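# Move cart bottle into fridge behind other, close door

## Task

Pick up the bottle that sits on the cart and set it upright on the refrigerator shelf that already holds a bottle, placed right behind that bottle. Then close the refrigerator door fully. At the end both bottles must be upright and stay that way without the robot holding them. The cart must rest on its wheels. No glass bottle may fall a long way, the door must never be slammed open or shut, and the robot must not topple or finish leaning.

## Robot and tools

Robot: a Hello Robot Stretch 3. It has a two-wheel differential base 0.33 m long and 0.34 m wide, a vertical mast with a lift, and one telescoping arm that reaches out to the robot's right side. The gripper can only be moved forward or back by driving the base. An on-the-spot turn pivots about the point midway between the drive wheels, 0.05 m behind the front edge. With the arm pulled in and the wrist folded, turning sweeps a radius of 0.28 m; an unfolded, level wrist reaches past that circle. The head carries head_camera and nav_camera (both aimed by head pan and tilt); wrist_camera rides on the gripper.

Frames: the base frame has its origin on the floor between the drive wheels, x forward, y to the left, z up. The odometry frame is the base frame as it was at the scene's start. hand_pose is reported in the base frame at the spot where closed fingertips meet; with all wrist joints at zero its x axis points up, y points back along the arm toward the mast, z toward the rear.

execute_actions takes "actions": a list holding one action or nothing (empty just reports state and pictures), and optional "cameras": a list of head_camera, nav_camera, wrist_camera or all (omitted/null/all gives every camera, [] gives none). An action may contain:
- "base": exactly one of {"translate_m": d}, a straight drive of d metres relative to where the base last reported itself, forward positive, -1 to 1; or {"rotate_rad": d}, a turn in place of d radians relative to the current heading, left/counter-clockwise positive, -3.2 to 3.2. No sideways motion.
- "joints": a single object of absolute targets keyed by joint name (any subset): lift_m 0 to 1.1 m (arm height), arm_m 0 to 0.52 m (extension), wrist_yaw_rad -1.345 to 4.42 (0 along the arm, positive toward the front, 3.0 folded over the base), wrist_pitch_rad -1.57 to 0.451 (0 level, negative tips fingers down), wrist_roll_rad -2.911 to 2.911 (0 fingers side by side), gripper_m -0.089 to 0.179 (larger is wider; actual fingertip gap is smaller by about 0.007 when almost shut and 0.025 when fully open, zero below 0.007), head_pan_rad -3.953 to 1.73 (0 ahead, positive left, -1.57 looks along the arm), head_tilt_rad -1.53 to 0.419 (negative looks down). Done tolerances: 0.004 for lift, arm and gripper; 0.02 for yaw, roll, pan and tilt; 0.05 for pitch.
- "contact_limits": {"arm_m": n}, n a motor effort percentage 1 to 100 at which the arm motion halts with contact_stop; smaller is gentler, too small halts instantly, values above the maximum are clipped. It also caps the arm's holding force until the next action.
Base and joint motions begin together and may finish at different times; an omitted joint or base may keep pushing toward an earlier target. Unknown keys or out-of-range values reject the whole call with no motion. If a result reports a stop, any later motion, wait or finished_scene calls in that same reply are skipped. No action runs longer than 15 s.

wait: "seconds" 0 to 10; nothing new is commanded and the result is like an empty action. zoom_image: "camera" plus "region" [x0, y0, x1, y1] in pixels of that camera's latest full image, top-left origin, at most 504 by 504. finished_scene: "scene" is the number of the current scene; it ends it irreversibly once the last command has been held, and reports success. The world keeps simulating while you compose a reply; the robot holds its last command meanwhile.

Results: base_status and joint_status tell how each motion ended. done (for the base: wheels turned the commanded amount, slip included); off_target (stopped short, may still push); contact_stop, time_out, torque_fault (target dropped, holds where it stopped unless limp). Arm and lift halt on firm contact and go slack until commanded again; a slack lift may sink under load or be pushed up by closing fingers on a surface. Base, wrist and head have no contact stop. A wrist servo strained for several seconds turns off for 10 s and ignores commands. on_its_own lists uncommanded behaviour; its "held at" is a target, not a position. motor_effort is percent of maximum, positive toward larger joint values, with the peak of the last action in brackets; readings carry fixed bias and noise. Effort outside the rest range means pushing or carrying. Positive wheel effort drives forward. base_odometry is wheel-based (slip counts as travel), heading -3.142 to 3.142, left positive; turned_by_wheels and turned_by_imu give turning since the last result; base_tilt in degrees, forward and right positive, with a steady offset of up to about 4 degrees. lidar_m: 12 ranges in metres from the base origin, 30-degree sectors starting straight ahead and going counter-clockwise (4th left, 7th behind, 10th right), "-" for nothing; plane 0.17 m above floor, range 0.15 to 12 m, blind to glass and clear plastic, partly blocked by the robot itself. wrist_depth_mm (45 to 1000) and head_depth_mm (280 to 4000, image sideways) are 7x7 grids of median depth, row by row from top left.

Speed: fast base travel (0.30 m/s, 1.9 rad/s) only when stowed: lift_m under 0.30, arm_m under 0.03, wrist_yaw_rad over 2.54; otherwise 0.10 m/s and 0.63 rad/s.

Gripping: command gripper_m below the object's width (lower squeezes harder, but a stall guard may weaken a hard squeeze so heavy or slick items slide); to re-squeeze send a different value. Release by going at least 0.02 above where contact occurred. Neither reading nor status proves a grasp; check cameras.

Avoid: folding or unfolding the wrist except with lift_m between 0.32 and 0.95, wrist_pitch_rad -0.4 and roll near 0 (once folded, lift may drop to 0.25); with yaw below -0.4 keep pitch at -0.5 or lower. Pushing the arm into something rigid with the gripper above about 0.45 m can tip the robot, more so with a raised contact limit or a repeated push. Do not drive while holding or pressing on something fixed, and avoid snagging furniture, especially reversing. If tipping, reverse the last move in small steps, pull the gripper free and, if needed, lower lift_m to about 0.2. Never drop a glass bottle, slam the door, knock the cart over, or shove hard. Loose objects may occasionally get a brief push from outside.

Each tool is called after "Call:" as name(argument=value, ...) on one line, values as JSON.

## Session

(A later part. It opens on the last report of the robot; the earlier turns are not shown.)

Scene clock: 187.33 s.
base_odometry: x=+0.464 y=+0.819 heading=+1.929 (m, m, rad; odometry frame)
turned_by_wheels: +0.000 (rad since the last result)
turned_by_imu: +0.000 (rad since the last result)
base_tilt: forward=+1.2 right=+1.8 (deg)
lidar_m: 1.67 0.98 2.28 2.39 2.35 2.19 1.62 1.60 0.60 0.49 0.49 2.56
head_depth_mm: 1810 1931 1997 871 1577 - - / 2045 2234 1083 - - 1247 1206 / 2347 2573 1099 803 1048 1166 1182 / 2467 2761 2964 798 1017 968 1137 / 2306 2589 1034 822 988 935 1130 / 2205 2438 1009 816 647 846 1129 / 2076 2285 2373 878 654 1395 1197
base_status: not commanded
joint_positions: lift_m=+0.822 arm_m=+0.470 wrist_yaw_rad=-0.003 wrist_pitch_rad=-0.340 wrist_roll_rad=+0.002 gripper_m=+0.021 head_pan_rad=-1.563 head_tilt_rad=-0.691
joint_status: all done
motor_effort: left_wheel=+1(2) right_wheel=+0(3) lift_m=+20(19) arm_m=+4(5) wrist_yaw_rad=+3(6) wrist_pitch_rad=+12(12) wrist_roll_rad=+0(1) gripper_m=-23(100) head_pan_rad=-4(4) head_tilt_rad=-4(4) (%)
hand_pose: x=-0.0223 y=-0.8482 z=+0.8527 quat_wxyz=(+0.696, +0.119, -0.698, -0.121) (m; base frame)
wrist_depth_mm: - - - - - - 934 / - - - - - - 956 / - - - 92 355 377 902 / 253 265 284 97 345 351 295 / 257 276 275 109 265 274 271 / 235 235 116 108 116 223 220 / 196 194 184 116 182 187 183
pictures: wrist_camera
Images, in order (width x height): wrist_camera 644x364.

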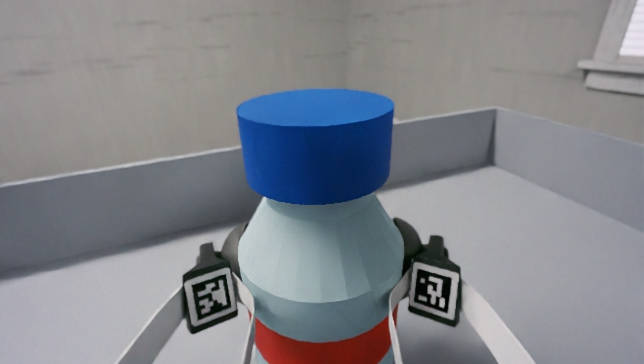

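Call:
execute_actions(actions=[{"joints":{"lift_m":0.93}}], cameras=["wrist_camera"])

Call:
execute_actions(actions=[{"joints":{"arm_m":0.0,"head_pan_rad":0,"head_tilt_rad":-0.8}}], cameras=[])

Call:
execute_actions(actions=[{"base":{"rotate_rad":0.385}}], cameras=[])

Call:
execute_actions(actions=[{"base":{"translate_m":0.75}}], cameras=["wrist_camera","nav_camera","head_camera"])

Scene clock: 202.33 s.
base_odometry: x=+0.464 y=+0.819 heading=+1.929 (m, m, rad; odometry frame)
turned_by_wheels: +0.000 (rad since the last result)
turned_by_imu: +0.001 (rad since the last result)
base_tilt: forward=+1.2 right=+1.8 (deg)
lidar_m: 1.67 0.98 2.27 2.39 2.35 2.20 1.61 1.60 0.60 0.49 0.49 2.56
head_depth_mm: 1826 1941 2032 - - 1359 1208 / 2032 2165 - 771 1085 1225 1215 / 2342 2492 1059 832 1048 1166 1187 / 2467 2641 991 823 1019 963 1143 / 2309 2538 1025 822 991 938 1132 / 2199 2448 1006 817 648 844 1124 / 2114 2304 2367 881 656 1395 1198
base_status: not commanded
joint_positions: lift_m=+0.930 arm_m=+0.470 wrist_yaw_rad=-0.003 wrist_pitch_rad=-0.369 wrist_roll_rad=+0.002 gripper_m=+0.030 head_pan_rad=-1.563 head_tilt_rad=-0.691
joint_status: all done
on_its_own: gripper_m is held at +0.029, not at your +0.020, by its stall guard, which is not easing now
motor_effort: left_wheel=+1(1) right_wheel=-1(2) lift_m=+28(32) arm_m=+4(4) wrist_yaw_rad=+3(3) wrist_pitch_rad=+28(29) wrist_roll_rad=+1(0) gripper_m=-19(20) head_pan_rad=-4(5) head_tilt_rad=-3(4) (%)
hand_pose: x=-0.0221 y=-0.8450 z=+0.9534 quat_wxyz=(+0.694, +0.129, -0.696, -0.131) (m; base frame)
wrist_depth_mm: - - - - - - 941 / - - - - - - 947 / - - - 93 - - - / - - - 98 - - - / - - 321 110 399 393 971 / 291 309 116 109 117 346 315 / 295 307 290 117 287 293 290
pictures: wrist_camera
Images, in order (width x height): wrist_camera 644x364.

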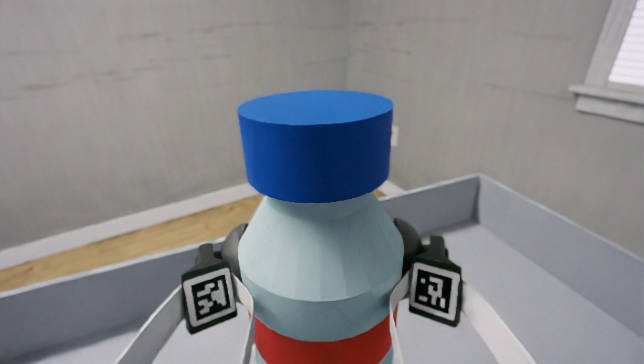

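Scene clock: 206.97 s.
base_odometry: x=+0.464 y=+0.819 heading=+1.929 (m, m, rad; odometry frame)
turned_by_wheels: +0.000 (rad since the last result)
turned_by_imu: +0.001 (rad since the last result)
base_tilt: forward=+1.3 right=+2.0 (deg)
lidar_m: 1.66 0.98 2.27 2.39 2.35 2.20 1.61 1.60 0.61 0.49 0.49 2.56
head_depth_mm: 2706 2953 2485 1916 1587 1345 1175 / 2523 2920 2458 1923 1585 1343 1168 / 2362 2699 2408 1924 1574 1335 1161 / 2211 2513 2436 1881 1577 1334 1165 / 2092 2375 2416 1899 1560 1337 1162 / 1997 2208 2321 1884 1546 1337 1156 / 1422 1631 2015 1870 1560 1321 1159
base_status: not commanded
joint_positions: lift_m=+0.930 arm_m=+0.001 wrist_yaw_rad=-0.001 wrist_pitch_rad=-0.369 wrist_roll_rad=+0.002 gripper_m=+0.030 head_pan_rad=-0.007 head_tilt_rad=-0.790
joint_status: all done
joint sent to its limit — the command would take arm_m past its lower limit, so that joint was sent only as far as its limit.
on_its_own: gripper_m is held at +0.029, not at your +0.020, by its stall guard, which is not easing now
motor_effort: left_wheel=+2(1) right_wheel=-2(2) lift_m=+29(29) arm_m=-5(6) wrist_yaw_rad=+1(3) wrist_pitch_rad=+28(28) wrist_roll_rad=+1(1) gripper_m=-19(19) head_pan_rad=+4(58) head_tilt_rad=-5(16) (%)
hand_pose: x=-0.0218 y=-0.3766 z=+0.9533 quat_wxyz=(+0.694, +0.130, -0.696, -0.131) (m; base frame)
wrist_depth_mm: - - - - - - - / - - - - - - - / - - 702 93 687 - - / - 529 554 98 537 471 - / - 435 433 110 388 548 - / 304 302 116 108 117 - - / - 355 622 117 579 - -
pictures: none
No camera images: the call's "cameras" was empty. Leave "cameras" out to get every camera's image.

Scene clock: 208.53 s.
base_odometry: x=+0.464 y=+0.819 heading=+2.314 (m, m, rad; odometry frame)
turned_by_wheels: +0.385 (rad since the last result)
turned_by_imu: +0.383 (rad since the last result)
base_tilt: forward=+1.3 right=+1.8 (deg)
lidar_m: 0.99 2.20 2.49 1.86 2.24 1.69 1.60 0.68 0.51 0.49 2.48 2.34
head_depth_mm: 2013 2300 2451 1935 1580 1348 1169 / 1987 2260 2494 1934 1588 1349 1162 / 1479 1731 2184 1919 1580 1341 1157 / 1713 1911 2090 1879 1564 1340 1166 / 1703 1900 2161 1900 1559 1329 1164 / 1408 1529 1303 1337 1521 1331 1157 / 804 932 2223 1901 1548 1333 1155
base_status: done
joint_positions: lift_m=+0.930 arm_m=+0.001 wrist_yaw_rad=-0.001 wrist_pitch_rad=-0.369 wrist_roll_rad=+0.002 gripper_m=+0.030 head_pan_rad=-0.007 head_tilt_rad=-0.790
joint_status: not commanded
on_its_own: gripper_m is held at +0.029, not at your +0.020, by its stall guard, which is not easing now
motor_effort: left_wheel=-2(6) right_wheel=+3(9) lift_m=+29(29) arm_m=-5(5) wrist_yaw_rad=+1(1) wrist_pitch_rad=+28(28) wrist_roll_rad=+1(0) gripper_m=-20(20) head_pan_rad=+4(4) head_tilt_rad=-3(4) (%)
hand_pose: x=-0.0217 y=-0.3766 z=+0.9533 quat_wxyz=(+0.694, +0.130, -0.696, -0.131) (m; base frame)
wrist_depth_mm: - - - - - - - / - - - - - - - / - - - 93 713 705 684 / - - - 98 538 561 546 / - - - 110 374 429 426 / - - 116 108 117 330 329 / - - - 116 629 642 634
pictures: none
No camera images: the call's "cameras" was empty. Leave "cameras" out to get every camera's image.

Scene clock: 217.10 s.
base_odometry: x=-0.044 y=+1.371 heading=+2.314 (m, m, rad; odometry frame)
turned_by_wheels: +0.000 (rad since the last result)
turned_by_imu: -0.001 (rad since the last result)
base_tilt: forward=+1.2 right=+1.7 (deg)
lidar_m: 0.87 0.28 0.30 2.41 2.44 2.49 2.34 0.91 1.10 2.36 2.30 0.94
head_depth_mm: 1234 1490 1750 1937 1587 1348 1166 / 792 879 1035 1800 1585 1348 1172 / 1069 995 1212 1235 1465 1332 1162 / 1121 1010 1385 1576 1464 1340 1157 / 1104 1000 1369 1584 1456 1335 1160 / 1094 990 1343 1179 1357 1274 1117 / 911 831 885 887 817 752 701
base_status: done
joint_positions: lift_m=+0.930 arm_m=+0.001 wrist_yaw_rad=-0.001 wrist_pitch_rad=-0.369 wrist_roll_rad=+0.002 gripper_m=+0.030 head_pan_rad=-0.007 head_tilt_rad=-0.790
joint_status: not commanded
on_its_own: gripper_m is held at +0.029, not at your +0.020, by its stall guard, which is not easing now
motor_effort: left_wheel=-3(3) right_wheel=+3(10) lift_m=+28(29) arm_m=-5(5) wrist_yaw_rad=+1(1) wrist_pitch_rad=+28(28) wrist_roll_rad=+0(1) gripper_m=-20(19) head_pan_rad=+5(4) head_tilt_rad=-5(3) (%)
hand_pose: x=-0.0217 y=-0.3766 z=+0.9533 quat_wxyz=(+0.694, +0.130, -0.696, -0.131) (m; base frame)
wrist_depth_mm: - - - - - - - / - - - - - - - / - - - 93 - - - / - - - 98 - - - / - - - 110 - - 912 / - - 116 109 117 - - / - - - 117 - - 985
pictures: head_camera (sideways: a quarter turn clockwise sets it upright), nav_camera (sideways: a quarter turn counterclockwise sets it upright), wrist_camera
Images, in order (width x height): head_camera 896x504, nav_camera 672x504, wrist_camera 644x364.

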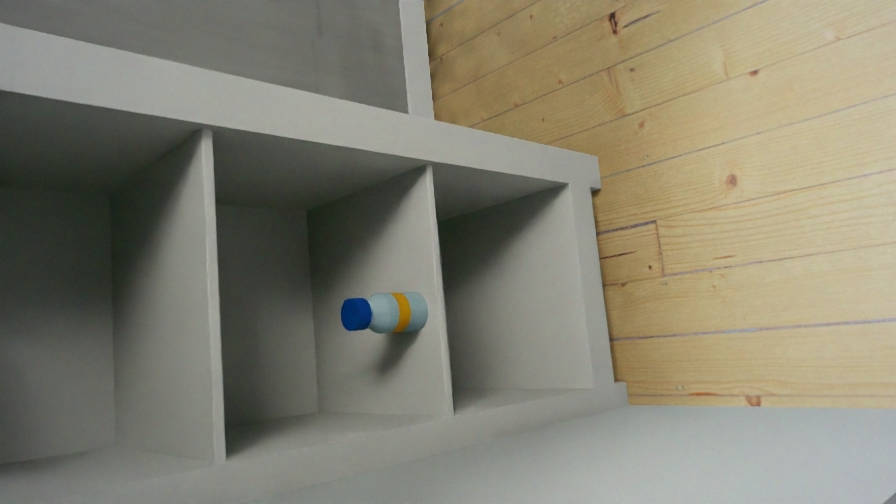

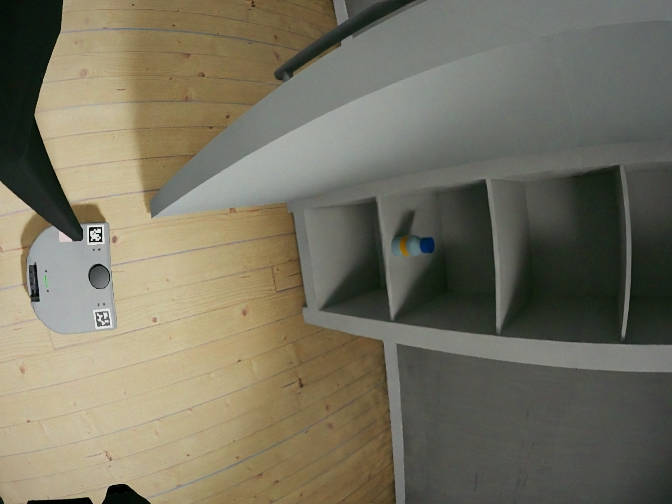

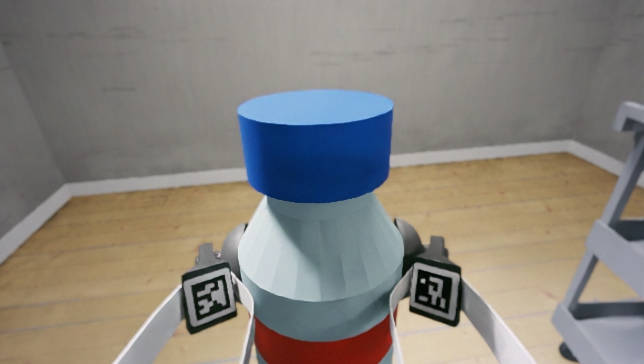

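Call:
execute_actions(actions=[{"base":{"rotate_rad":-0.3}}], cameras=[])

Call:
execute_actions(actions=[{"base":{"translate_m":0.18},"joints":{"lift_m":0.7}}], cameras=["nav_camera","head_camera"])

Call:
execute_actions(actions=[{"base":{"rotate_rad":1.8},"joints":{"head_pan_rad":-1.57,"head_tilt_rad":-0.7}}])

Scene clock: 227.47 s.
base_odometry: x=-0.044 y=+1.371 heading=+2.014 (m, m, rad; odometry frame)
turned_by_wheels: -0.300 (rad since the last result)
turned_by_imu: -0.298 (rad since the last result)
base_tilt: forward=+1.3 right=+1.8 (deg)
lidar_m: 0.93 0.45 0.29 2.30 2.11 2.10 2.36 1.05 0.91 2.39 2.36 1.84
head_depth_mm: 1615 1874 2222 1947 1587 1338 1173 / 1523 1763 2090 1926 1578 1351 1171 / 1450 1658 1948 1921 1563 1338 1159 / 1363 1543 1791 1855 1533 1330 1164 / 789 898 1062 1253 1466 1333 1158 / 981 992 1345 1552 1436 1325 1154 / 1089 984 1330 1142 1390 1316 1156
base_status: done
joint_positions: lift_m=+0.930 arm_m=+0.001 wrist_yaw_rad=-0.001 wrist_pitch_rad=-0.369 wrist_roll_rad=+0.002 gripper_m=+0.030 head_pan_rad=-0.007 head_tilt_rad=-0.790
joint_status: not commanded
on_its_own: gripper_m is held at +0.029, not at your +0.020, by its stall guard, which is not easing now
motor_effort: left_wheel=+1(6) right_wheel=-4(9) lift_m=+29(29) arm_m=-4(5) wrist_yaw_rad=+1(1) wrist_pitch_rad=+28(28) wrist_roll_rad=+1(1) gripper_m=-20(20) head_pan_rad=+4(4) head_tilt_rad=-4(5) (%)
hand_pose: x=-0.0217 y=-0.3766 z=+0.9533 quat_wxyz=(+0.694, +0.130, -0.696, -0.131) (m; base frame)
wrist_depth_mm: - - - - - - - / - - - - - - - / - - - 93 - 832 643 / - - - 98 - - - / - - - 110 - 945 891 / - - 116 109 117 - 699 / - - - 117 - - 947
pictures: none
No camera images: the call's "cameras" was empty. Leave "cameras" out to get every camera's image.

Scene clock: 230.40 s.
base_odometry: x=-0.121 y=+1.534 heading=+2.014 (m, m, rad; odometry frame)
turned_by_wheels: +0.000 (rad since the last result)
turned_by_imu: +0.000 (rad since the last result)
base_tilt: forward=+1.3 right=+1.8 (deg)
lidar_m: 0.75 0.64 0.30 0.24 2.49 2.23 2.53 1.04 1.06 2.32 2.29 1.62
head_depth_mm: 1429 1656 1968 1940 1583 1346 1167 / 1338 1556 1846 1926 1588 1348 1165 / 1266 1457 1710 1896 1572 1330 1165 / 1202 1356 1574 1800 1539 1334 1156 / 622 711 832 1010 1276 1298 1162 / 742 818 1148 1107 1378 1275 1161 / 938 882 1197 1110 1337 1244 1154
base_status: done
joint_positions: lift_m=+0.700 arm_m=+0.001 wrist_yaw_rad=-0.001 wrist_pitch_rad=-0.370 wrist_roll_rad=+0.002 gripper_m=+0.030 head_pan_rad=-0.007 head_tilt_rad=-0.790
joint_status: all done
on_its_own: gripper_m is held at +0.029, not at your +0.020, by its stall guard, which is not easing now
motor_effort: left_wheel=+1(7) right_wheel=-4(6) lift_m=+22(24) arm_m=-5(5) wrist_yaw_rad=+1(1) wrist_pitch_rad=+28(28) wrist_roll_rad=+1(1) gripper_m=-19(20) head_pan_rad=+4(4) head_tilt_rad=-4(4) (%)
hand_pose: x=-0.0217 y=-0.3766 z=+0.7237 quat_wxyz=(+0.694, +0.130, -0.696, -0.131) (m; base frame)
wrist_depth_mm: - - - - - - 771 / - - - - - - - / - - - 93 - - 988 / - - - 98 - - - / - - - 110 - - - / - - 116 109 117 - 866 / 960 945 891 117 886 931 860
pictures: head_camera (sideways: a quarter turn clockwise sets it upright), nav_camera (sideways: a quarter turn counterclockwise sets it upright)
Images, in order (width x height): head_camera 896x504, nav_camera 672x504.

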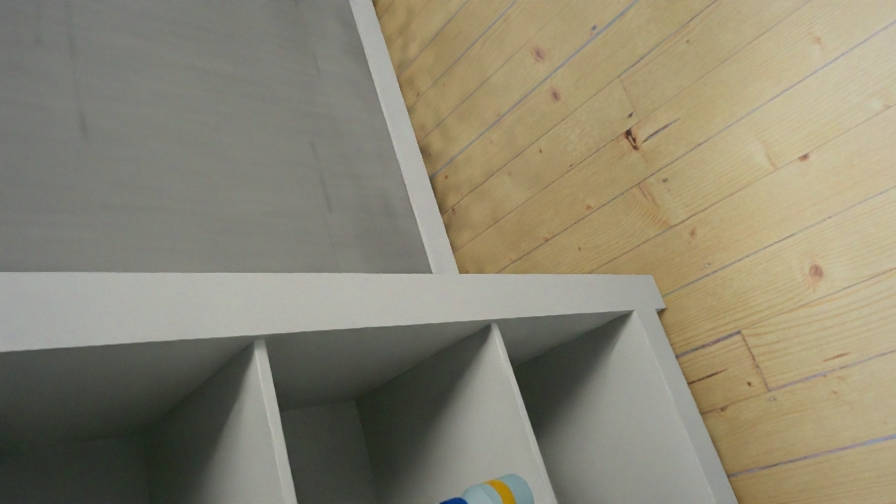

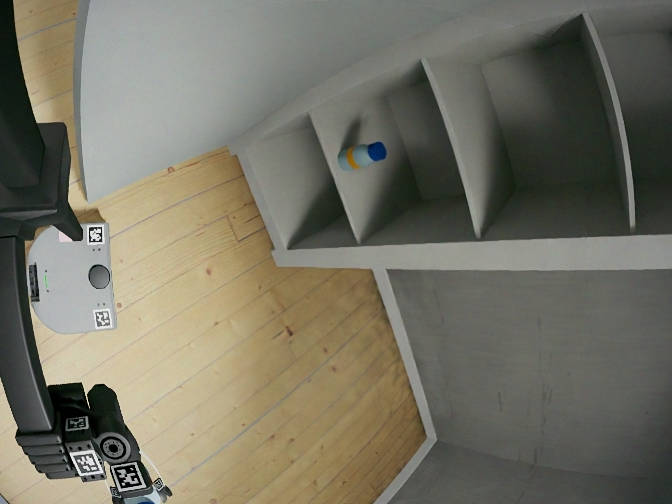

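Scene clock: 234.20 s.
base_odometry: x=-0.121 y=+1.534 heading=-2.469 (m, m, rad; odometry frame)
turned_by_wheels: +1.800 (rad since the last result)
turned_by_imu: +1.791 (rad since the last result)
base_tilt: forward=+1.2 right=+1.8 (deg)
lidar_m: 0.24 2.22 2.76 2.51 1.12 1.26 2.29 2.26 1.41 0.75 0.42 0.26
head_depth_mm: 1163 1317 1521 1787 1714 1413 1216 / 613 704 1427 1723 1696 1404 1231 / 679 727 797 918 1092 1345 1226 / 937 1022 908 1181 1247 559 - / 958 1032 858 1234 1382 1306 1198 / 934 1011 847 1236 1049 1292 1195 / 916 995 843 1194 1014 1142 1145
base_status: done
joint_positions: lift_m=+0.700 arm_m=+0.001 wrist_yaw_rad=-0.001 wrist_pitch_rad=-0.370 wrist_roll_rad=+0.002 gripper_m=+0.030 head_pan_rad=-1.563 head_tilt_rad=-0.705
joint_status: all done
on_its_own: gripper_m is held at +0.029, not at your +0.020, by its stall guard, which is not easing now
motor_effort: left_wheel=-2(6) right_wheel=+3(9) lift_m=+22(21) arm_m=-5(5) wrist_yaw_rad=+1(1) wrist_pitch_rad=+28(28) wrist_roll_rad=+1(1) gripper_m=-20(19) head_pan_rad=-4(64) head_tilt_rad=+2(13) (%)
hand_pose: x=-0.0217 y=-0.3766 z=+0.7237 quat_wxyz=(+0.694, +0.130, -0.696, -0.131) (m; base frame)
wrist_depth_mm: 440 738 776 778 450 - - / 424 751 829 723 487 - - / 421 711 524 93 532 - - / 444 604 556 98 590 - - / 465 544 549 110 - - - / 438 595 116 108 117 - - / 423 591 749 117 899 892 900
pictures: head_camera (sideways: a quarter turn clockwise sets it upright), nav_camera (sideways: a quarter turn counterclockwise sets it upright), wrist_camera
Images, in order (width x height): head_camera 896x504, nav_camera 672x504, wrist_camera 644x364.

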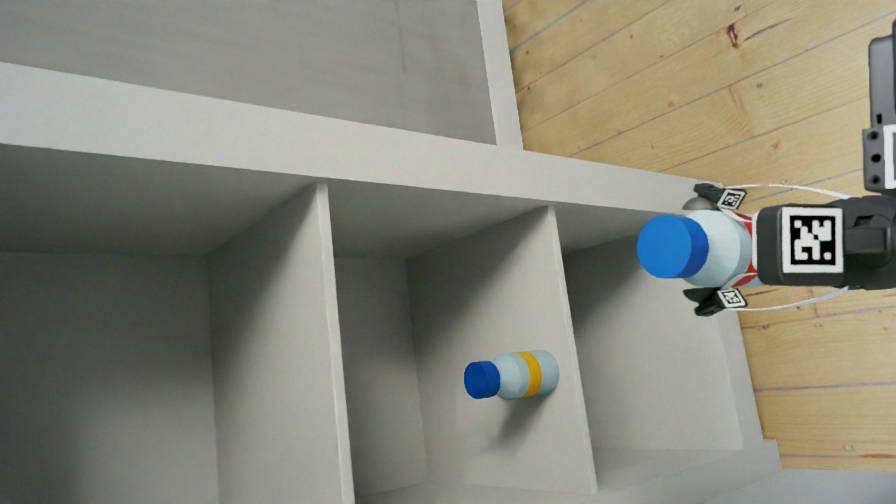

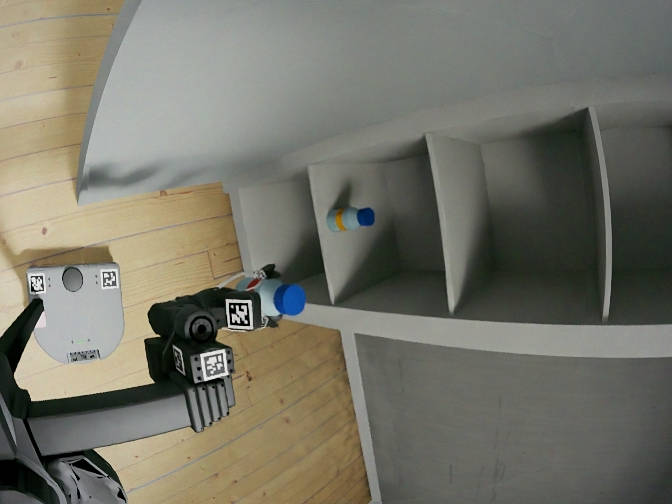

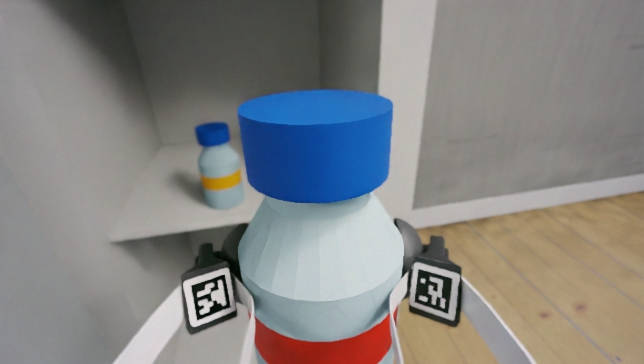

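Call:
execute_actions(actions=[{"base":{"translate_m":0.045},"joints":{"lift_m":0.665,"arm_m":0.24,"head_tilt_rad":-0.6}}], cameras=["wrist_camera","head_camera"])

Scene clock: 245.07 s.
base_odometry: x=-0.157 y=+1.506 heading=-2.469 (m, m, rad; odometry frame)
turned_by_wheels: +0.000 (rad since the last result)
turned_by_imu: +0.001 (rad since the last result)
base_tilt: forward=+1.2 right=+1.7 (deg)
lidar_m: 0.20 2.19 2.77 2.52 1.12 1.26 2.34 2.24 0.77 0.76 0.34 0.21
head_depth_mm: 622 1260 1429 1635 1804 1522 1270 / 620 676 749 857 1738 1559 - / 789 845 869 938 1026 - 1236 / 962 1056 980 1283 1137 - 1219 / 942 1033 977 1266 1009 1327 1195 / 919 1009 971 1259 1084 1314 1183 / 902 988 962 1004 989 960 1042
base_status: done
joint_positions: lift_m=+0.665 arm_m=+0.240 wrist_yaw_rad=+0.000 wrist_pitch_rad=-0.370 wrist_roll_rad=+0.002 gripper_m=+0.030 head_pan_rad=-1.563 head_tilt_rad=-0.606
joint_status: all done
on_its_own: gripper_m is held at +0.029, not at your +0.020, by its stall guard, which is not easing now
motor_effort: left_wheel=-2(5) right_wheel=+3(9) lift_m=+22(23) arm_m=+5(5) wrist_yaw_rad=+0(1) wrist_pitch_rad=+28(29) wrist_roll_rad=+0(1) gripper_m=-20(20) head_pan_rad=-4(4) head_tilt_rad=+3(13) (%)
hand_pose: x=-0.0216 y=-0.6148 z=+0.6885 quat_wxyz=(+0.694, +0.130, -0.696, -0.131) (m; base frame)
wrist_depth_mm: 437 542 567 596 356 236 833 / 427 577 605 618 365 253 927 / 411 614 629 93 331 274 - / 407 530 322 98 371 298 - / 397 434 306 110 329 329 - / 356 367 116 108 117 949 - / 310 330 716 117 410 833 857
pictures: head_camera (sideways: a quarter turn clockwise sets it upright), wrist_camera
Images, in order (width x height): head_camera 896x504, wrist_camera 644x364.

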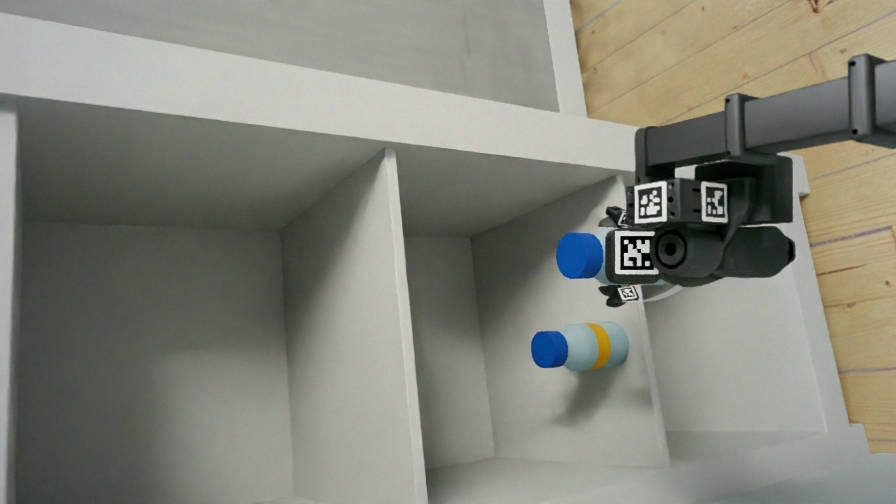

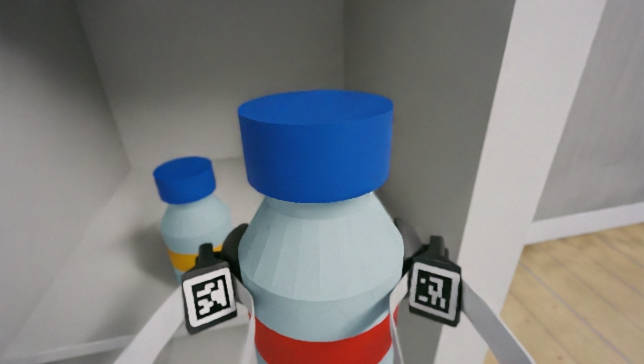

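Call:
execute_actions(actions=[{"joints":{"arm_m":0.4,"lift_m":0.65}}], cameras=["wrist_camera","head_camera"])

Call:
execute_actions(actions=[{"joints":{"arm_m":0.5}}], cameras=["wrist_camera","head_camera"])

Scene clock: 261.47 s.
base_odometry: x=-0.157 y=+1.506 heading=-2.469 (m, m, rad; odometry frame)
turned_by_wheels: +0.000 (rad since the last result)
turned_by_imu: +0.001 (rad since the last result)
base_tilt: forward=+1.3 right=+1.8 (deg)
lidar_m: 0.20 2.19 2.78 2.51 1.12 1.26 2.33 2.24 0.77 0.76 0.34 0.21
head_depth_mm: 622 1254 1433 1637 1790 1499 1262 / 621 677 747 860 1730 1535 - / 787 854 874 942 - 1213 1231 / 962 1053 980 1278 - 1357 1220 / 942 1035 974 1273 1000 1343 1202 / 925 1009 970 1250 1088 1312 1182 / 901 984 966 1002 989 955 1035
base_status: not commanded
joint_positions: lift_m=+0.650 arm_m=+0.400 wrist_yaw_rad=+0.000 wrist_pitch_rad=-0.371 wrist_roll_rad=+0.002 gripper_m=+0.030 head_pan_rad=-1.563 head_tilt_rad=-0.606
joint_status: all done
on_its_own: gripper_m is held at +0.029, not at your +0.020, by its stall guard, which is not easing now
motor_effort: left_wheel=-3(2) right_wheel=+3(3) lift_m=+22(23) arm_m=+5(7) wrist_yaw_rad=+0(0) wrist_pitch_rad=+29(29) wrist_roll_rad=+0(0) gripper_m=-19(20) head_pan_rad=-5(5) head_tilt_rad=+3(3) (%)
hand_pose: x=-0.0216 y=-0.7748 z=+0.6735 quat_wxyz=(+0.694, +0.130, -0.696, -0.131) (m; base frame)
wrist_depth_mm: 393 408 430 450 299 193 142 / 414 439 463 477 309 198 146 / 438 465 477 93 278 204 148 / 446 490 512 98 312 210 152 / 402 426 406 110 280 216 155 / 156 199 116 108 117 217 158 / 147 168 276 117 272 214 161
pictures: head_camera (sideways: a quarter turn clockwise sets it upright), wrist_camera
Images, in order (width x height): head_camera 896x504, wrist_camera 644x364.

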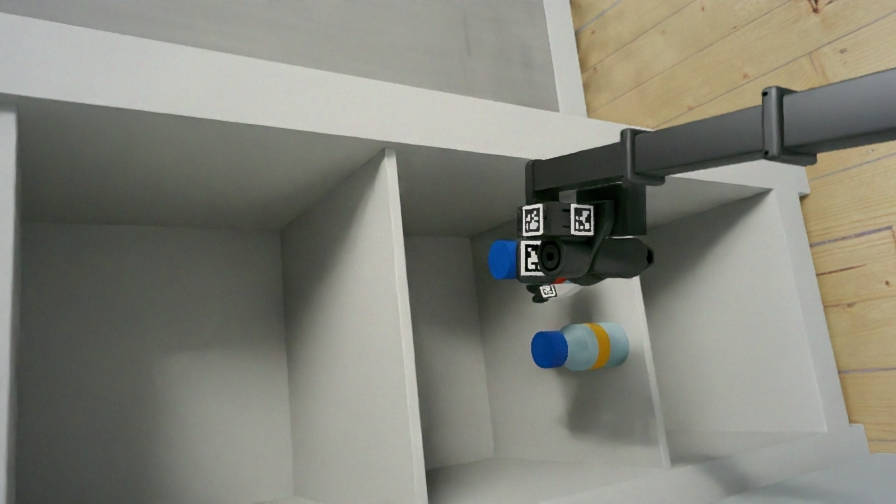

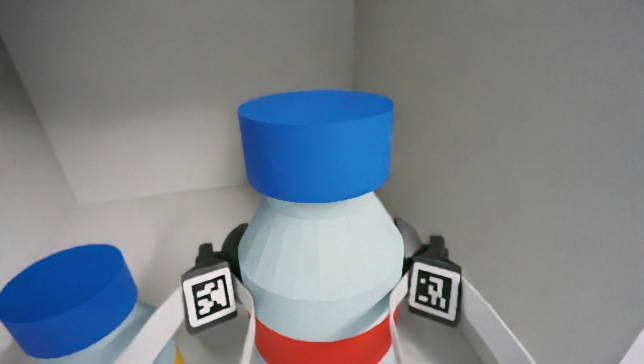

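Scene clock: 263.43 s.
base_odometry: x=-0.157 y=+1.506 heading=-2.469 (m, m, rad; odometry frame)
turned_by_wheels: +0.000 (rad since the last result)
turned_by_imu: +0.000 (rad since the last result)
base_tilt: forward=+1.3 right=+1.9 (deg)
lidar_m: 0.20 2.18 2.78 2.51 1.12 1.26 2.33 2.24 0.77 0.76 0.34 0.21
head_depth_mm: 624 1252 1436 1647 1808 1504 1268 / 620 678 750 859 1745 1520 - / 786 844 872 908 - 1213 1231 / 963 1054 984 1269 1026 1361 1222 / 941 1037 978 1271 1012 1349 1200 / 918 1005 969 1254 1088 1306 1187 / 900 986 961 998 990 962 1041
base_status: not commanded
joint_positions: lift_m=+0.650 arm_m=+0.500 wrist_yaw_rad=+0.000 wrist_pitch_rad=-0.371 wrist_roll_rad=+0.002 gripper_m=+0.030 head_pan_rad=-1.563 head_tilt_rad=-0.606
joint_status: all done
on_its_own: gripper_m is held at +0.029, not at your +0.020, by its stall guard, which is not easing now
motor_effort: left_wheel=-2(2) right_wheel=+3(3) lift_m=+23(22) arm_m=+4(4) wrist_yaw_rad=+0(0) wrist_pitch_rad=+28(29) wrist_roll_rad=+0(1) gripper_m=-20(19) head_pan_rad=-5(4) head_tilt_rad=+3(3) (%)
hand_pose: x=-0.0216 y=-0.8748 z=+0.6735 quat_wxyz=(+0.694, +0.130, -0.696, -0.131) (m; base frame)
wrist_depth_mm: 314 329 347 364 264 171 125 / 334 349 370 385 269 175 128 / 355 373 382 93 245 180 131 / 380 403 420 98 273 185 133 / 405 418 403 110 246 190 136 / 348 346 116 108 117 190 139 / 290 291 275 117 266 189 142
pictures: head_camera (sideways: a quarter turn clockwise sets it upright), wrist_camera
Images, in order (width x height): head_camera 896x504, wrist_camera 644x364.

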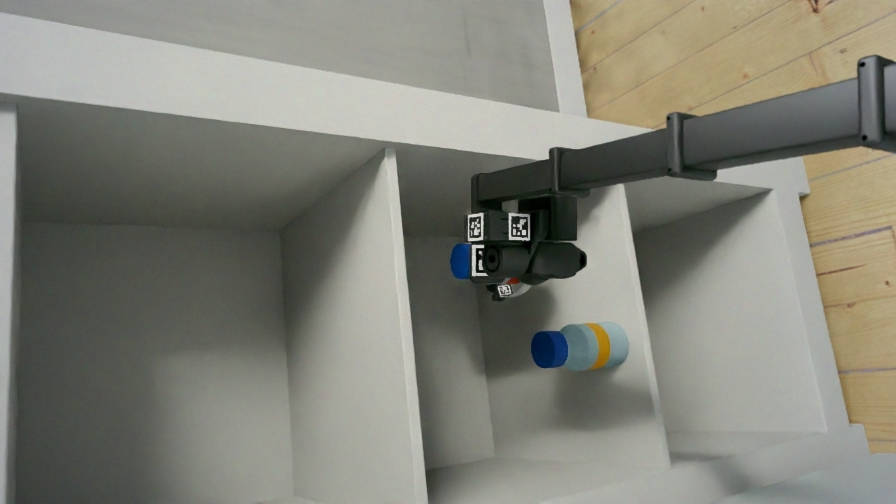

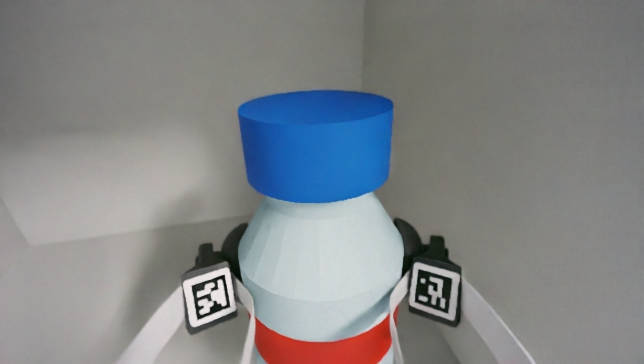

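Call:
execute_actions(actions=[{"joints":{"lift_m":0.605,"wrist_yaw_rad":0.06}}], cameras=[])

Call:
execute_actions(actions=[{"joints":{"lift_m":0.592}}], cameras=[])

Scene clock: 271.60 s.
base_odometry: x=-0.157 y=+1.506 heading=-2.469 (m, m, rad; odometry frame)
turned_by_wheels: +0.000 (rad since the last result)
turned_by_imu: +0.001 (rad since the last result)
base_tilt: forward=+1.2 right=+1.7 (deg)
lidar_m: 0.20 2.18 2.78 2.51 1.12 1.26 2.33 2.23 0.77 0.76 0.34 0.21
head_depth_mm: 624 1249 1430 1618 1794 1519 1265 / 622 678 748 857 1739 1514 1300 / 787 844 873 918 952 1240 1231 / 958 1056 985 1287 1025 1351 1227 / 943 1035 977 1271 1002 1346 1202 / 924 1015 973 1243 1092 1304 1191 / 900 980 966 999 984 958 1044
base_status: not commanded
joint_positions: lift_m=+0.605 arm_m=+0.500 wrist_yaw_rad=+0.058 wrist_pitch_rad=-0.371 wrist_roll_rad=+0.002 gripper_m=+0.030 head_pan_rad=-1.563 head_tilt_rad=-0.606
joint_status: all done
on_its_own: gripper_m is held at +0.029, not at your +0.020, by its stall guard, which is not easing now
motor_effort: left_wheel=-2(2) right_wheel=+2(3) lift_m=+22(23) arm_m=+5(5) wrist_yaw_rad=+2(6) wrist_pitch_rad=+29(29) wrist_roll_rad=+1(0) gripper_m=-19(19) head_pan_rad=-5(5) head_tilt_rad=+3(3) (%)
hand_pose: x=-0.0082 y=-0.8744 z=+0.6285 quat_wxyz=(+0.698, +0.151, -0.691, -0.111) (m; base frame)
wrist_depth_mm: 323 334 345 359 312 192 138 / 344 355 369 380 317 196 141 / 366 380 385 93 282 200 143 / 387 410 416 98 316 207 145 / 359 350 333 110 278 211 148 / 287 284 116 108 117 209 150 / 240 240 226 116 224 207 153
pictures: none
No camera images: the call's "cameras" was empty. Leave "cameras" out to get every camera's image.

Scene clock: 272.40 s.
base_odometry: x=-0.157 y=+1.506 heading=-2.469 (m, m, rad; odometry frame)
turned_by_wheels: +0.000 (rad since the last result)
turned_by_imu: +0.000 (rad since the last result)
base_tilt: forward=+1.3 right=+1.7 (deg)
lidar_m: 0.20 2.18 2.77 2.51 1.12 1.26 2.33 2.24 0.77 0.76 0.34 0.21
head_depth_mm: 623 1258 1433 1644 1818 1514 1268 / 619 677 750 857 1735 1517 1290 / 787 844 870 940 960 1253 1236 / 959 1050 982 1269 1032 1348 1221 / 936 1033 978 1272 994 1344 1200 / 919 1007 969 1261 1091 1304 1177 / 901 986 963 1001 994 959 1034
base_status: not commanded
joint_positions: lift_m=+0.592 arm_m=+0.500 wrist_yaw_rad=+0.058 wrist_pitch_rad=-0.371 wrist_roll_rad=+0.002 gripper_m=+0.030 head_pan_rad=-1.563 head_tilt_rad=-0.606
joint_status: all done
on_its_own: gripper_m is held at +0.029, not at your +0.020, by its stall guard, which is not easing now
motor_effort: left_wheel=-2(2) right_wheel=+3(2) lift_m=+21(22) arm_m=+5(5) wrist_yaw_rad=+2(2) wrist_pitch_rad=+29(29) wrist_roll_rad=+0(1) gripper_m=-20(19) head_pan_rad=-5(4) head_tilt_rad=+3(3) (%)
hand_pose: x=-0.0082 y=-0.8744 z=+0.6155 quat_wxyz=(+0.698, +0.151, -0.691, -0.111) (m; base frame)
wrist_depth_mm: 322 334 346 360 311 192 138 / 345 356 369 379 319 196 140 / 366 381 384 93 282 202 143 / 387 403 399 98 315 206 145 / 337 330 314 110 278 211 148 / 269 269 117 108 117 210 150 / 226 226 212 117 211 204 153
pictures: none
No camera images: the call's "cameras" was empty. Leave "cameras" out to get every camera's image.

Call:
execute_actions(actions=[{"joints":{"lift_m":0.575}}], cameras=[])

Scene clock: 275.27 s.
base_odometry: x=-0.157 y=+1.506 heading=-2.469 (m, m, rad; odometry frame)
turned_by_wheels: +0.000 (rad since the last result)
turned_by_imu: +0.000 (rad since the last result)
base_tilt: forward=+1.2 right=+1.8 (deg)
lidar_m: 0.20 2.18 2.77 2.51 1.12 1.26 2.33 2.23 0.78 0.76 0.34 0.21
head_depth_mm: 623 1255 1441 1638 1830 1513 1263 / 620 676 747 862 1728 1504 1288 / 783 843 871 941 971 1251 1224 / 960 1056 982 1282 - 1347 1224 / 938 1031 974 1263 1001 1343 1197 / 920 1010 970 1255 1091 1299 1181 / 901 989 961 996 986 962 1035
base_status: not commanded
joint_positions: lift_m=+0.575 arm_m=+0.500 wrist_yaw_rad=+0.058 wrist_pitch_rad=-0.371 wrist_roll_rad=+0.002 gripper_m=+0.030 head_pan_rad=-1.563 head_tilt_rad=-0.606
joint_status: all done
on_its_own: gripper_m is held at +0.029, not at your +0.020, by its stall guard, which is not easing now
motor_effort: left_wheel=-2(2) right_wheel=+2(3) lift_m=+23(23) arm_m=+5(4) wrist_yaw_rad=+2(2) wrist_pitch_rad=+29(29) wrist_roll_rad=+1(1) gripper_m=-20(20) head_pan_rad=-5(5) head_tilt_rad=+3(3) (%)
hand_pose: x=-0.0082 y=-0.8744 z=+0.5984 quat_wxyz=(+0.698, +0.151, -0.691, -0.111) (m; base frame)
wrist_depth_mm: 321 336 346 363 312 191 138 / 344 354 371 384 320 197 140 / 367 382 385 93 282 201 143 / 375 397 366 98 316 206 145 / 305 303 285 110 275 211 148 / 246 246 116 108 117 210 150 / 206 205 195 116 193 193 153
pictures: none
No camera images: the call's "cameras" was empty. Leave "cameras" out to get every camera's image.

Call:
execute_actions(actions=[{"joints":{"lift_m":0.56}}], cameras=[])

Scene clock: 278.20 s.
base_odometry: x=-0.157 y=+1.506 heading=-2.469 (m, m, rad; odometry frame)
turned_by_wheels: +0.000 (rad since the last result)
turned_by_imu: +0.000 (rad since the last result)
base_tilt: forward=+1.2 right=+1.9 (deg)
lidar_m: 0.20 2.18 2.77 2.51 1.12 1.26 2.33 2.24 0.77 0.76 0.34 0.21
head_depth_mm: 623 1253 1428 1627 1816 1508 1268 / 619 677 745 858 1737 1503 1287 / 785 849 871 946 965 1253 1234 / 965 1057 983 1275 - 1351 1221 / 940 1036 976 1262 1002 1345 1198 / 923 1011 967 1248 1090 1310 1191 / 903 985 967 998 991 959 1035
base_status: not commanded
joint_positions: lift_m=+0.560 arm_m=+0.500 wrist_yaw_rad=+0.058 wrist_pitch_rad=-0.352 wrist_roll_rad=+0.002 gripper_m=+0.030 head_pan_rad=-1.563 head_tilt_rad=-0.606
joint_status: all done
on_its_own: gripper_m is held at +0.029, not at your +0.020, by its stall guard, which is not easing now
motor_effort: left_wheel=-2(2) right_wheel=+2(2) lift_m=+20(22) arm_m=+4(5) wrist_yaw_rad=+2(1) wrist_pitch_rad=+18(29) wrist_roll_rad=+1(1) gripper_m=-20(20) head_pan_rad=-4(5) head_tilt_rad=+3(3) (%)
hand_pose: x=-0.0080 y=-0.8765 z=+0.5880 quat_wxyz=(+0.699, +0.144, -0.693, -0.104) (m; base frame)
wrist_depth_mm: 321 332 346 359 311 191 138 / 344 355 365 380 320 196 140 / 365 379 384 92 282 202 143 / 376 383 358 97 314 206 145 / 295 289 273 109 262 210 148 / 236 235 116 108 116 206 150 / 196 196 184 116 182 185 152
pictures: none
No camera images: the call's "cameras" was empty. Leave "cameras" out to get every camera's image.

Call:
execute_actions(actions=[{"joints":{"lift_m":0.555,"gripper_m":0.1}}], cameras=["wrist_camera"])

Call:
execute_actions(actions=[{"joints":{"arm_m":0.44,"wrist_pitch_rad":-0.33}}], cameras=["wrist_camera","head_camera"])

Scene clock: 284.07 s.
base_odometry: x=-0.157 y=+1.506 heading=-2.469 (m, m, rad; odometry frame)
turned_by_wheels: +0.000 (rad since the last result)
turned_by_imu: +0.001 (rad since the last result)
base_tilt: forward=+1.3 right=+1.9 (deg)
lidar_m: 0.20 2.19 2.77 2.51 1.12 1.26 2.33 2.24 0.77 0.76 0.34 0.21
head_depth_mm: 623 1260 1435 1630 1803 1513 1269 / 620 677 746 857 1730 1506 1278 / 787 847 870 942 965 1256 1228 / 962 1051 977 1277 - 1364 1213 / 941 1033 977 1267 990 1347 1203 / 924 1007 975 1248 1094 1310 1185 / 903 986 963 1001 988 956 1040
base_status: not commanded
joint_positions: lift_m=+0.555 arm_m=+0.500 wrist_yaw_rad=+0.058 wrist_pitch_rad=-0.333 wrist_roll_rad=+0.002 gripper_m=+0.100 head_pan_rad=-1.563 head_tilt_rad=-0.606
joint_status: all done
motor_effort: left_wheel=-2(2) right_wheel=+2(2) lift_m=+19(20) arm_m=+5(4) wrist_yaw_rad=+2(2) wrist_pitch_rad=+7(18) wrist_roll_rad=+1(1) gripper_m=-1(79) head_pan_rad=-4(4) head_tilt_rad=+2(3) (%)
hand_pose: x=-0.0079 y=-0.8786 z=+0.5875 quat_wxyz=(+0.700, +0.137, -0.694, -0.097) (m; base frame)
wrist_depth_mm: 323 332 345 360 310 191 138 / 344 353 370 379 317 196 141 / 364 377 381 96 283 200 143 / 379 385 363 102 315 205 145 / 299 295 264 114 265 208 147 / 237 235 129 113 210 196 150 / 196 189 186 123 183 182 152
pictures: wrist_camera
Images, in order (width x height): wrist_camera 644x364.

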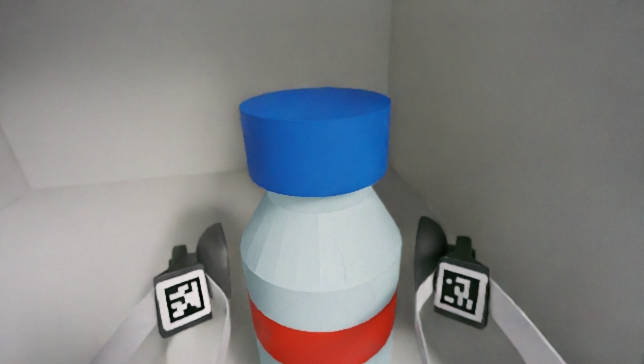

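Scene clock: 285.67 s.
base_odometry: x=-0.157 y=+1.506 heading=-2.469 (m, m, rad; odometry frame)
turned_by_wheels: +0.000 (rad since the last result)
turned_by_imu: +0.000 (rad since the last result)
base_tilt: forward=+1.4 right=+1.9 (deg)
lidar_m: 0.20 2.19 2.78 2.51 1.12 1.26 2.33 2.24 0.77 0.76 0.34 0.21
head_depth_mm: 622 1257 1432 1651 1808 1506 1273 / 621 679 749 856 1732 1475 1265 / 785 847 873 937 997 1255 1233 / 959 1055 984 1277 1133 1307 1215 / 938 1036 978 1271 996 1341 1201 / 924 1010 967 1254 1097 1313 1186 / 898 986 969 1003 991 959 1039
base_status: not commanded
joint_positions: lift_m=+0.555 arm_m=+0.440 wrist_yaw_rad=+0.058 wrist_pitch_rad=-0.343 wrist_roll_rad=+0.002 gripper_m=+0.100 head_pan_rad=-1.563 head_tilt_rad=-0.606
joint_status: all done
motor_effort: left_wheel=-2(2) right_wheel=+3(2) lift_m=+19(19) arm_m=-5(6) wrist_yaw_rad=+1(2) wrist_pitch_rad=+8(7) wrist_roll_rad=+1(1) gripper_m=+0(1) head_pan_rad=-5(4) head_tilt_rad=+3(3) (%)
hand_pose: x=-0.0080 y=-0.8181 z=+0.5851 quat_wxyz=(+0.699, +0.141, -0.693, -0.101) (m; base frame)
wrist_depth_mm: 369 379 396 412 336 206 149 / 388 405 422 153 349 210 151 / 408 433 458 161 365 215 154 / 389 384 374 166 322 221 157 / 123 290 286 177 276 226 159 / 110 222 227 195 216 206 162 / 109 146 190 188 187 183 163
pictures: head_camera (sideways: a quarter turn clockwise sets it upright), wrist_camera
Images, in order (width x height): head_camera 896x504, wrist_camera 644x364.

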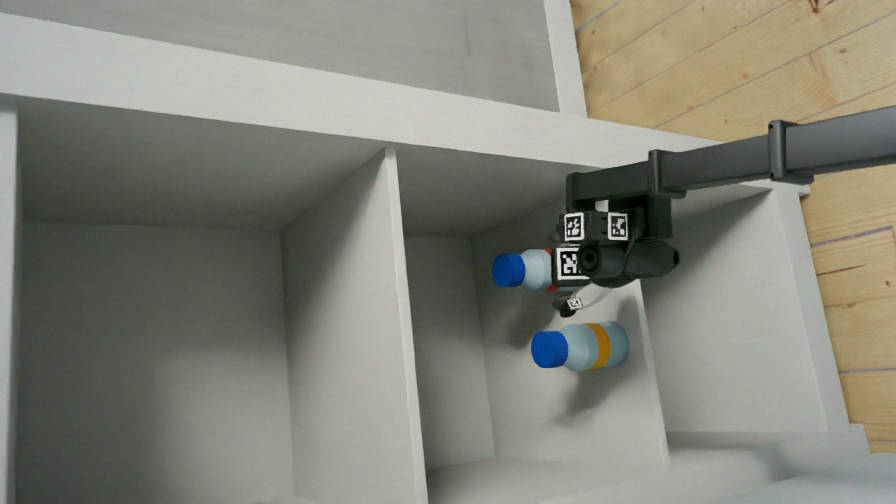

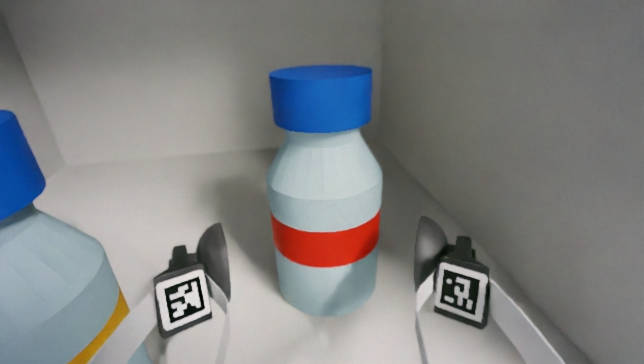

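Call:
execute_actions(actions=[{"joints":{"arm_m":0.24,"wrist_yaw_rad":0.0}}], cameras=[])

Call:
execute_actions(actions=[{"base":{"translate_m":0.075},"joints":{"wrist_yaw_rad":0.2,"gripper_m":0.14,"lift_m":0.56}}], cameras=["wrist_camera","head_camera"])

Scene clock: 293.17 s.
base_odometry: x=-0.157 y=+1.506 heading=-2.469 (m, m, rad; odometry frame)
turned_by_wheels: +0.000 (rad since the last result)
turned_by_imu: +0.001 (rad since the last result)
base_tilt: forward=+1.2 right=+1.7 (deg)
lidar_m: 0.20 2.19 2.78 2.51 1.12 1.26 2.34 2.24 0.77 0.76 0.34 0.21
head_depth_mm: 620 1252 1440 1642 1787 1516 1266 / 620 680 748 857 1726 1467 1265 / 787 848 871 944 1027 1113 - / 960 1055 982 1285 1065 1439 1199 / 943 1037 976 1266 1012 1312 1204 / 925 1012 972 1255 1085 1308 1186 / 904 983 963 1006 988 954 1038
base_status: not commanded
joint_positions: lift_m=+0.555 arm_m=+0.240 wrist_yaw_rad=+0.001 wrist_pitch_rad=-0.343 wrist_roll_rad=+0.002 gripper_m=+0.100 head_pan_rad=-1.563 head_tilt_rad=-0.606
joint_status: all done
motor_effort: left_wheel=-3(2) right_wheel=+3(3) lift_m=+20(19) arm_m=-5(6) wrist_yaw_rad=-1(3) wrist_pitch_rad=+8(8) wrist_roll_rad=+1(1) gripper_m=+1(0) head_pan_rad=-5(4) head_tilt_rad=+3(3) (%)
hand_pose: x=-0.0212 y=-0.6184 z=+0.5849 quat_wxyz=(+0.696, +0.121, -0.697, -0.121) (m; base frame)
wrist_depth_mm: 441 542 568 581 359 234 245 / 423 262 599 359 372 250 911 / 408 263 512 367 388 270 - / 369 342 334 370 345 291 - / 294 290 297 311 333 318 - / 344 509 764 756 499 868 905 / 376 568 652 635 468 408 759
pictures: none
No camera images: the call's "cameras" was empty. Leave "cameras" out to get every camera's image.

Scene clock: 295.10 s.
base_odometry: x=-0.215 y=+1.459 heading=-2.469 (m, m, rad; odometry frame)
turned_by_wheels: +0.000 (rad since the last result)
turned_by_imu: +0.000 (rad since the last result)
base_tilt: forward=+1.3 right=+1.9 (deg)
lidar_m: 0.15 2.12 2.78 2.53 1.12 1.26 2.41 2.22 0.78 0.86 0.21 0.15
head_depth_mm: 629 681 746 1533 1806 1505 1266 / 763 805 832 885 986 1163 1266 / 948 1030 987 1157 1093 1347 1213 / 952 1047 983 1298 1051 1434 1199 / 928 1016 980 1268 1023 1310 1198 / 908 997 973 1218 1057 1140 1156 / 876 915 734 730 783 733 652
base_status: done
joint_positions: lift_m=+0.560 arm_m=+0.240 wrist_yaw_rad=+0.198 wrist_pitch_rad=-0.344 wrist_roll_rad=+0.002 gripper_m=+0.140 head_pan_rad=-1.563 head_tilt_rad=-0.606
joint_status: all done
motor_effort: left_wheel=-2(4) right_wheel=+3(10) lift_m=+26(25) arm_m=-5(5) wrist_yaw_rad=+2(4) wrist_pitch_rad=+8(8) wrist_roll_rad=+1(0) gripper_m=+1(80) head_pan_rad=-5(5) head_tilt_rad=+3(2) (%)
hand_pose: x=+0.0242 y=-0.6139 z=+0.5895 quat_wxyz=(+0.705, +0.189, -0.682, -0.052) (m; base frame)
wrist_depth_mm: 211 298 555 568 581 469 313 / 205 294 600 270 604 414 316 / 211 293 520 271 359 417 318 / 224 290 385 290 352 367 320 / 241 267 293 289 297 294 288 / 265 - 556 769 757 - 326 / 259 307 545 650 645 501 313
pictures: head_camera (sideways: a quarter turn clockwise sets it upright), wrist_camera
Images, in order (width x height): head_camera 896x504, wrist_camera 644x364.

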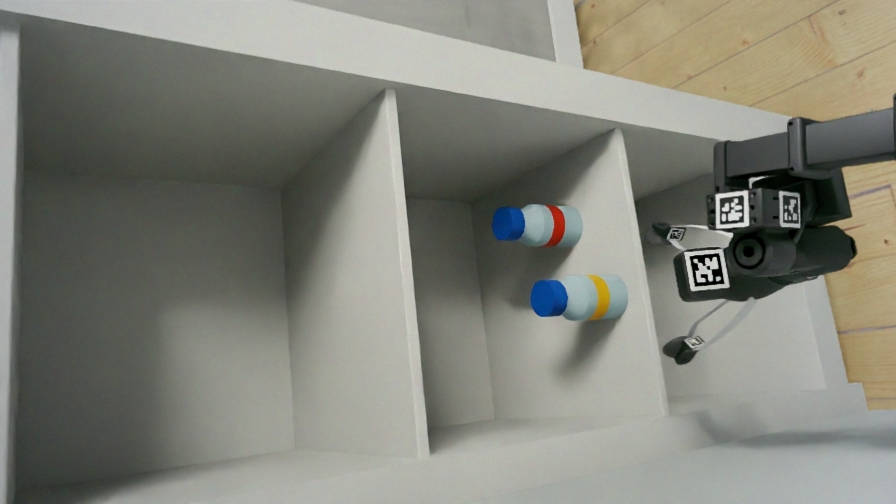

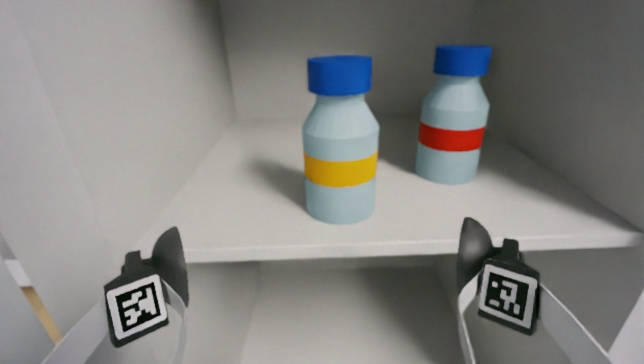

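Call:
execute_actions(actions=[{"joints":{"arm_m":0.395,"wrist_yaw_rad":0.26}}], cameras=["wrist_camera"])

Scene clock: 301.57 s.
base_odometry: x=-0.215 y=+1.459 heading=-2.469 (m, m, rad; odometry frame)
turned_by_wheels: +0.000 (rad since the last result)
turned_by_imu: +0.001 (rad since the last result)
base_tilt: forward=+1.2 right=+1.8 (deg)
lidar_m: 0.15 2.12 2.79 2.52 1.12 1.26 2.41 2.21 0.78 0.86 0.21 0.15
head_depth_mm: 626 681 749 1535 1791 1509 1261 / 761 805 830 884 984 1159 1269 / 943 1032 986 1156 1108 1270 1217 / 951 1047 982 1283 1074 1293 1211 / 925 1019 979 1269 1075 1310 1200 / 911 999 975 1224 1059 1143 1158 / 876 919 735 726 781 731 655
base_status: not commanded
joint_positions: lift_m=+0.560 arm_m=+0.395 wrist_yaw_rad=+0.258 wrist_pitch_rad=-0.344 wrist_roll_rad=+0.002 gripper_m=+0.140 head_pan_rad=-1.563 head_tilt_rad=-0.606
joint_status: all done
motor_effort: left_wheel=-2(2) right_wheel=+3(3) lift_m=+27(26) arm_m=+5(3) wrist_yaw_rad=+2(3) wrist_pitch_rad=+8(8) wrist_roll_rad=+1(1) gripper_m=+0(0) head_pan_rad=-5(4) head_tilt_rad=+3(3) (%)
hand_pose: x=+0.0381 y=-0.7651 z=+0.5895 quat_wxyz=(+0.706, +0.210, -0.676, -0.031) (m; base frame)
wrist_depth_mm: 217 301 438 437 432 421 313 / 215 300 466 456 456 423 185 / 215 301 480 113 479 201 274 / 215 301 388 127 348 198 273 / 215 280 290 128 259 203 262 / 214 - 233 133 220 - 223 / 204 191 196 150 185 186 187
pictures: wrist_camera
Images, in order (width x height): wrist_camera 644x364.

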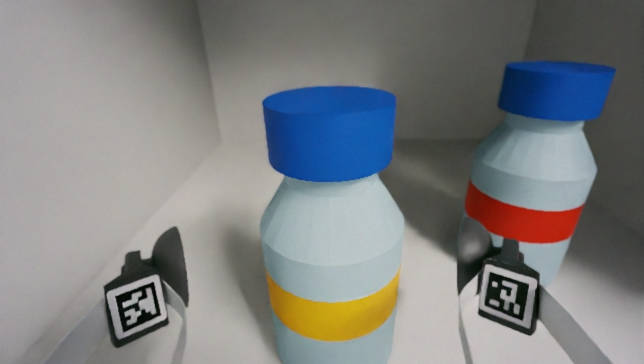

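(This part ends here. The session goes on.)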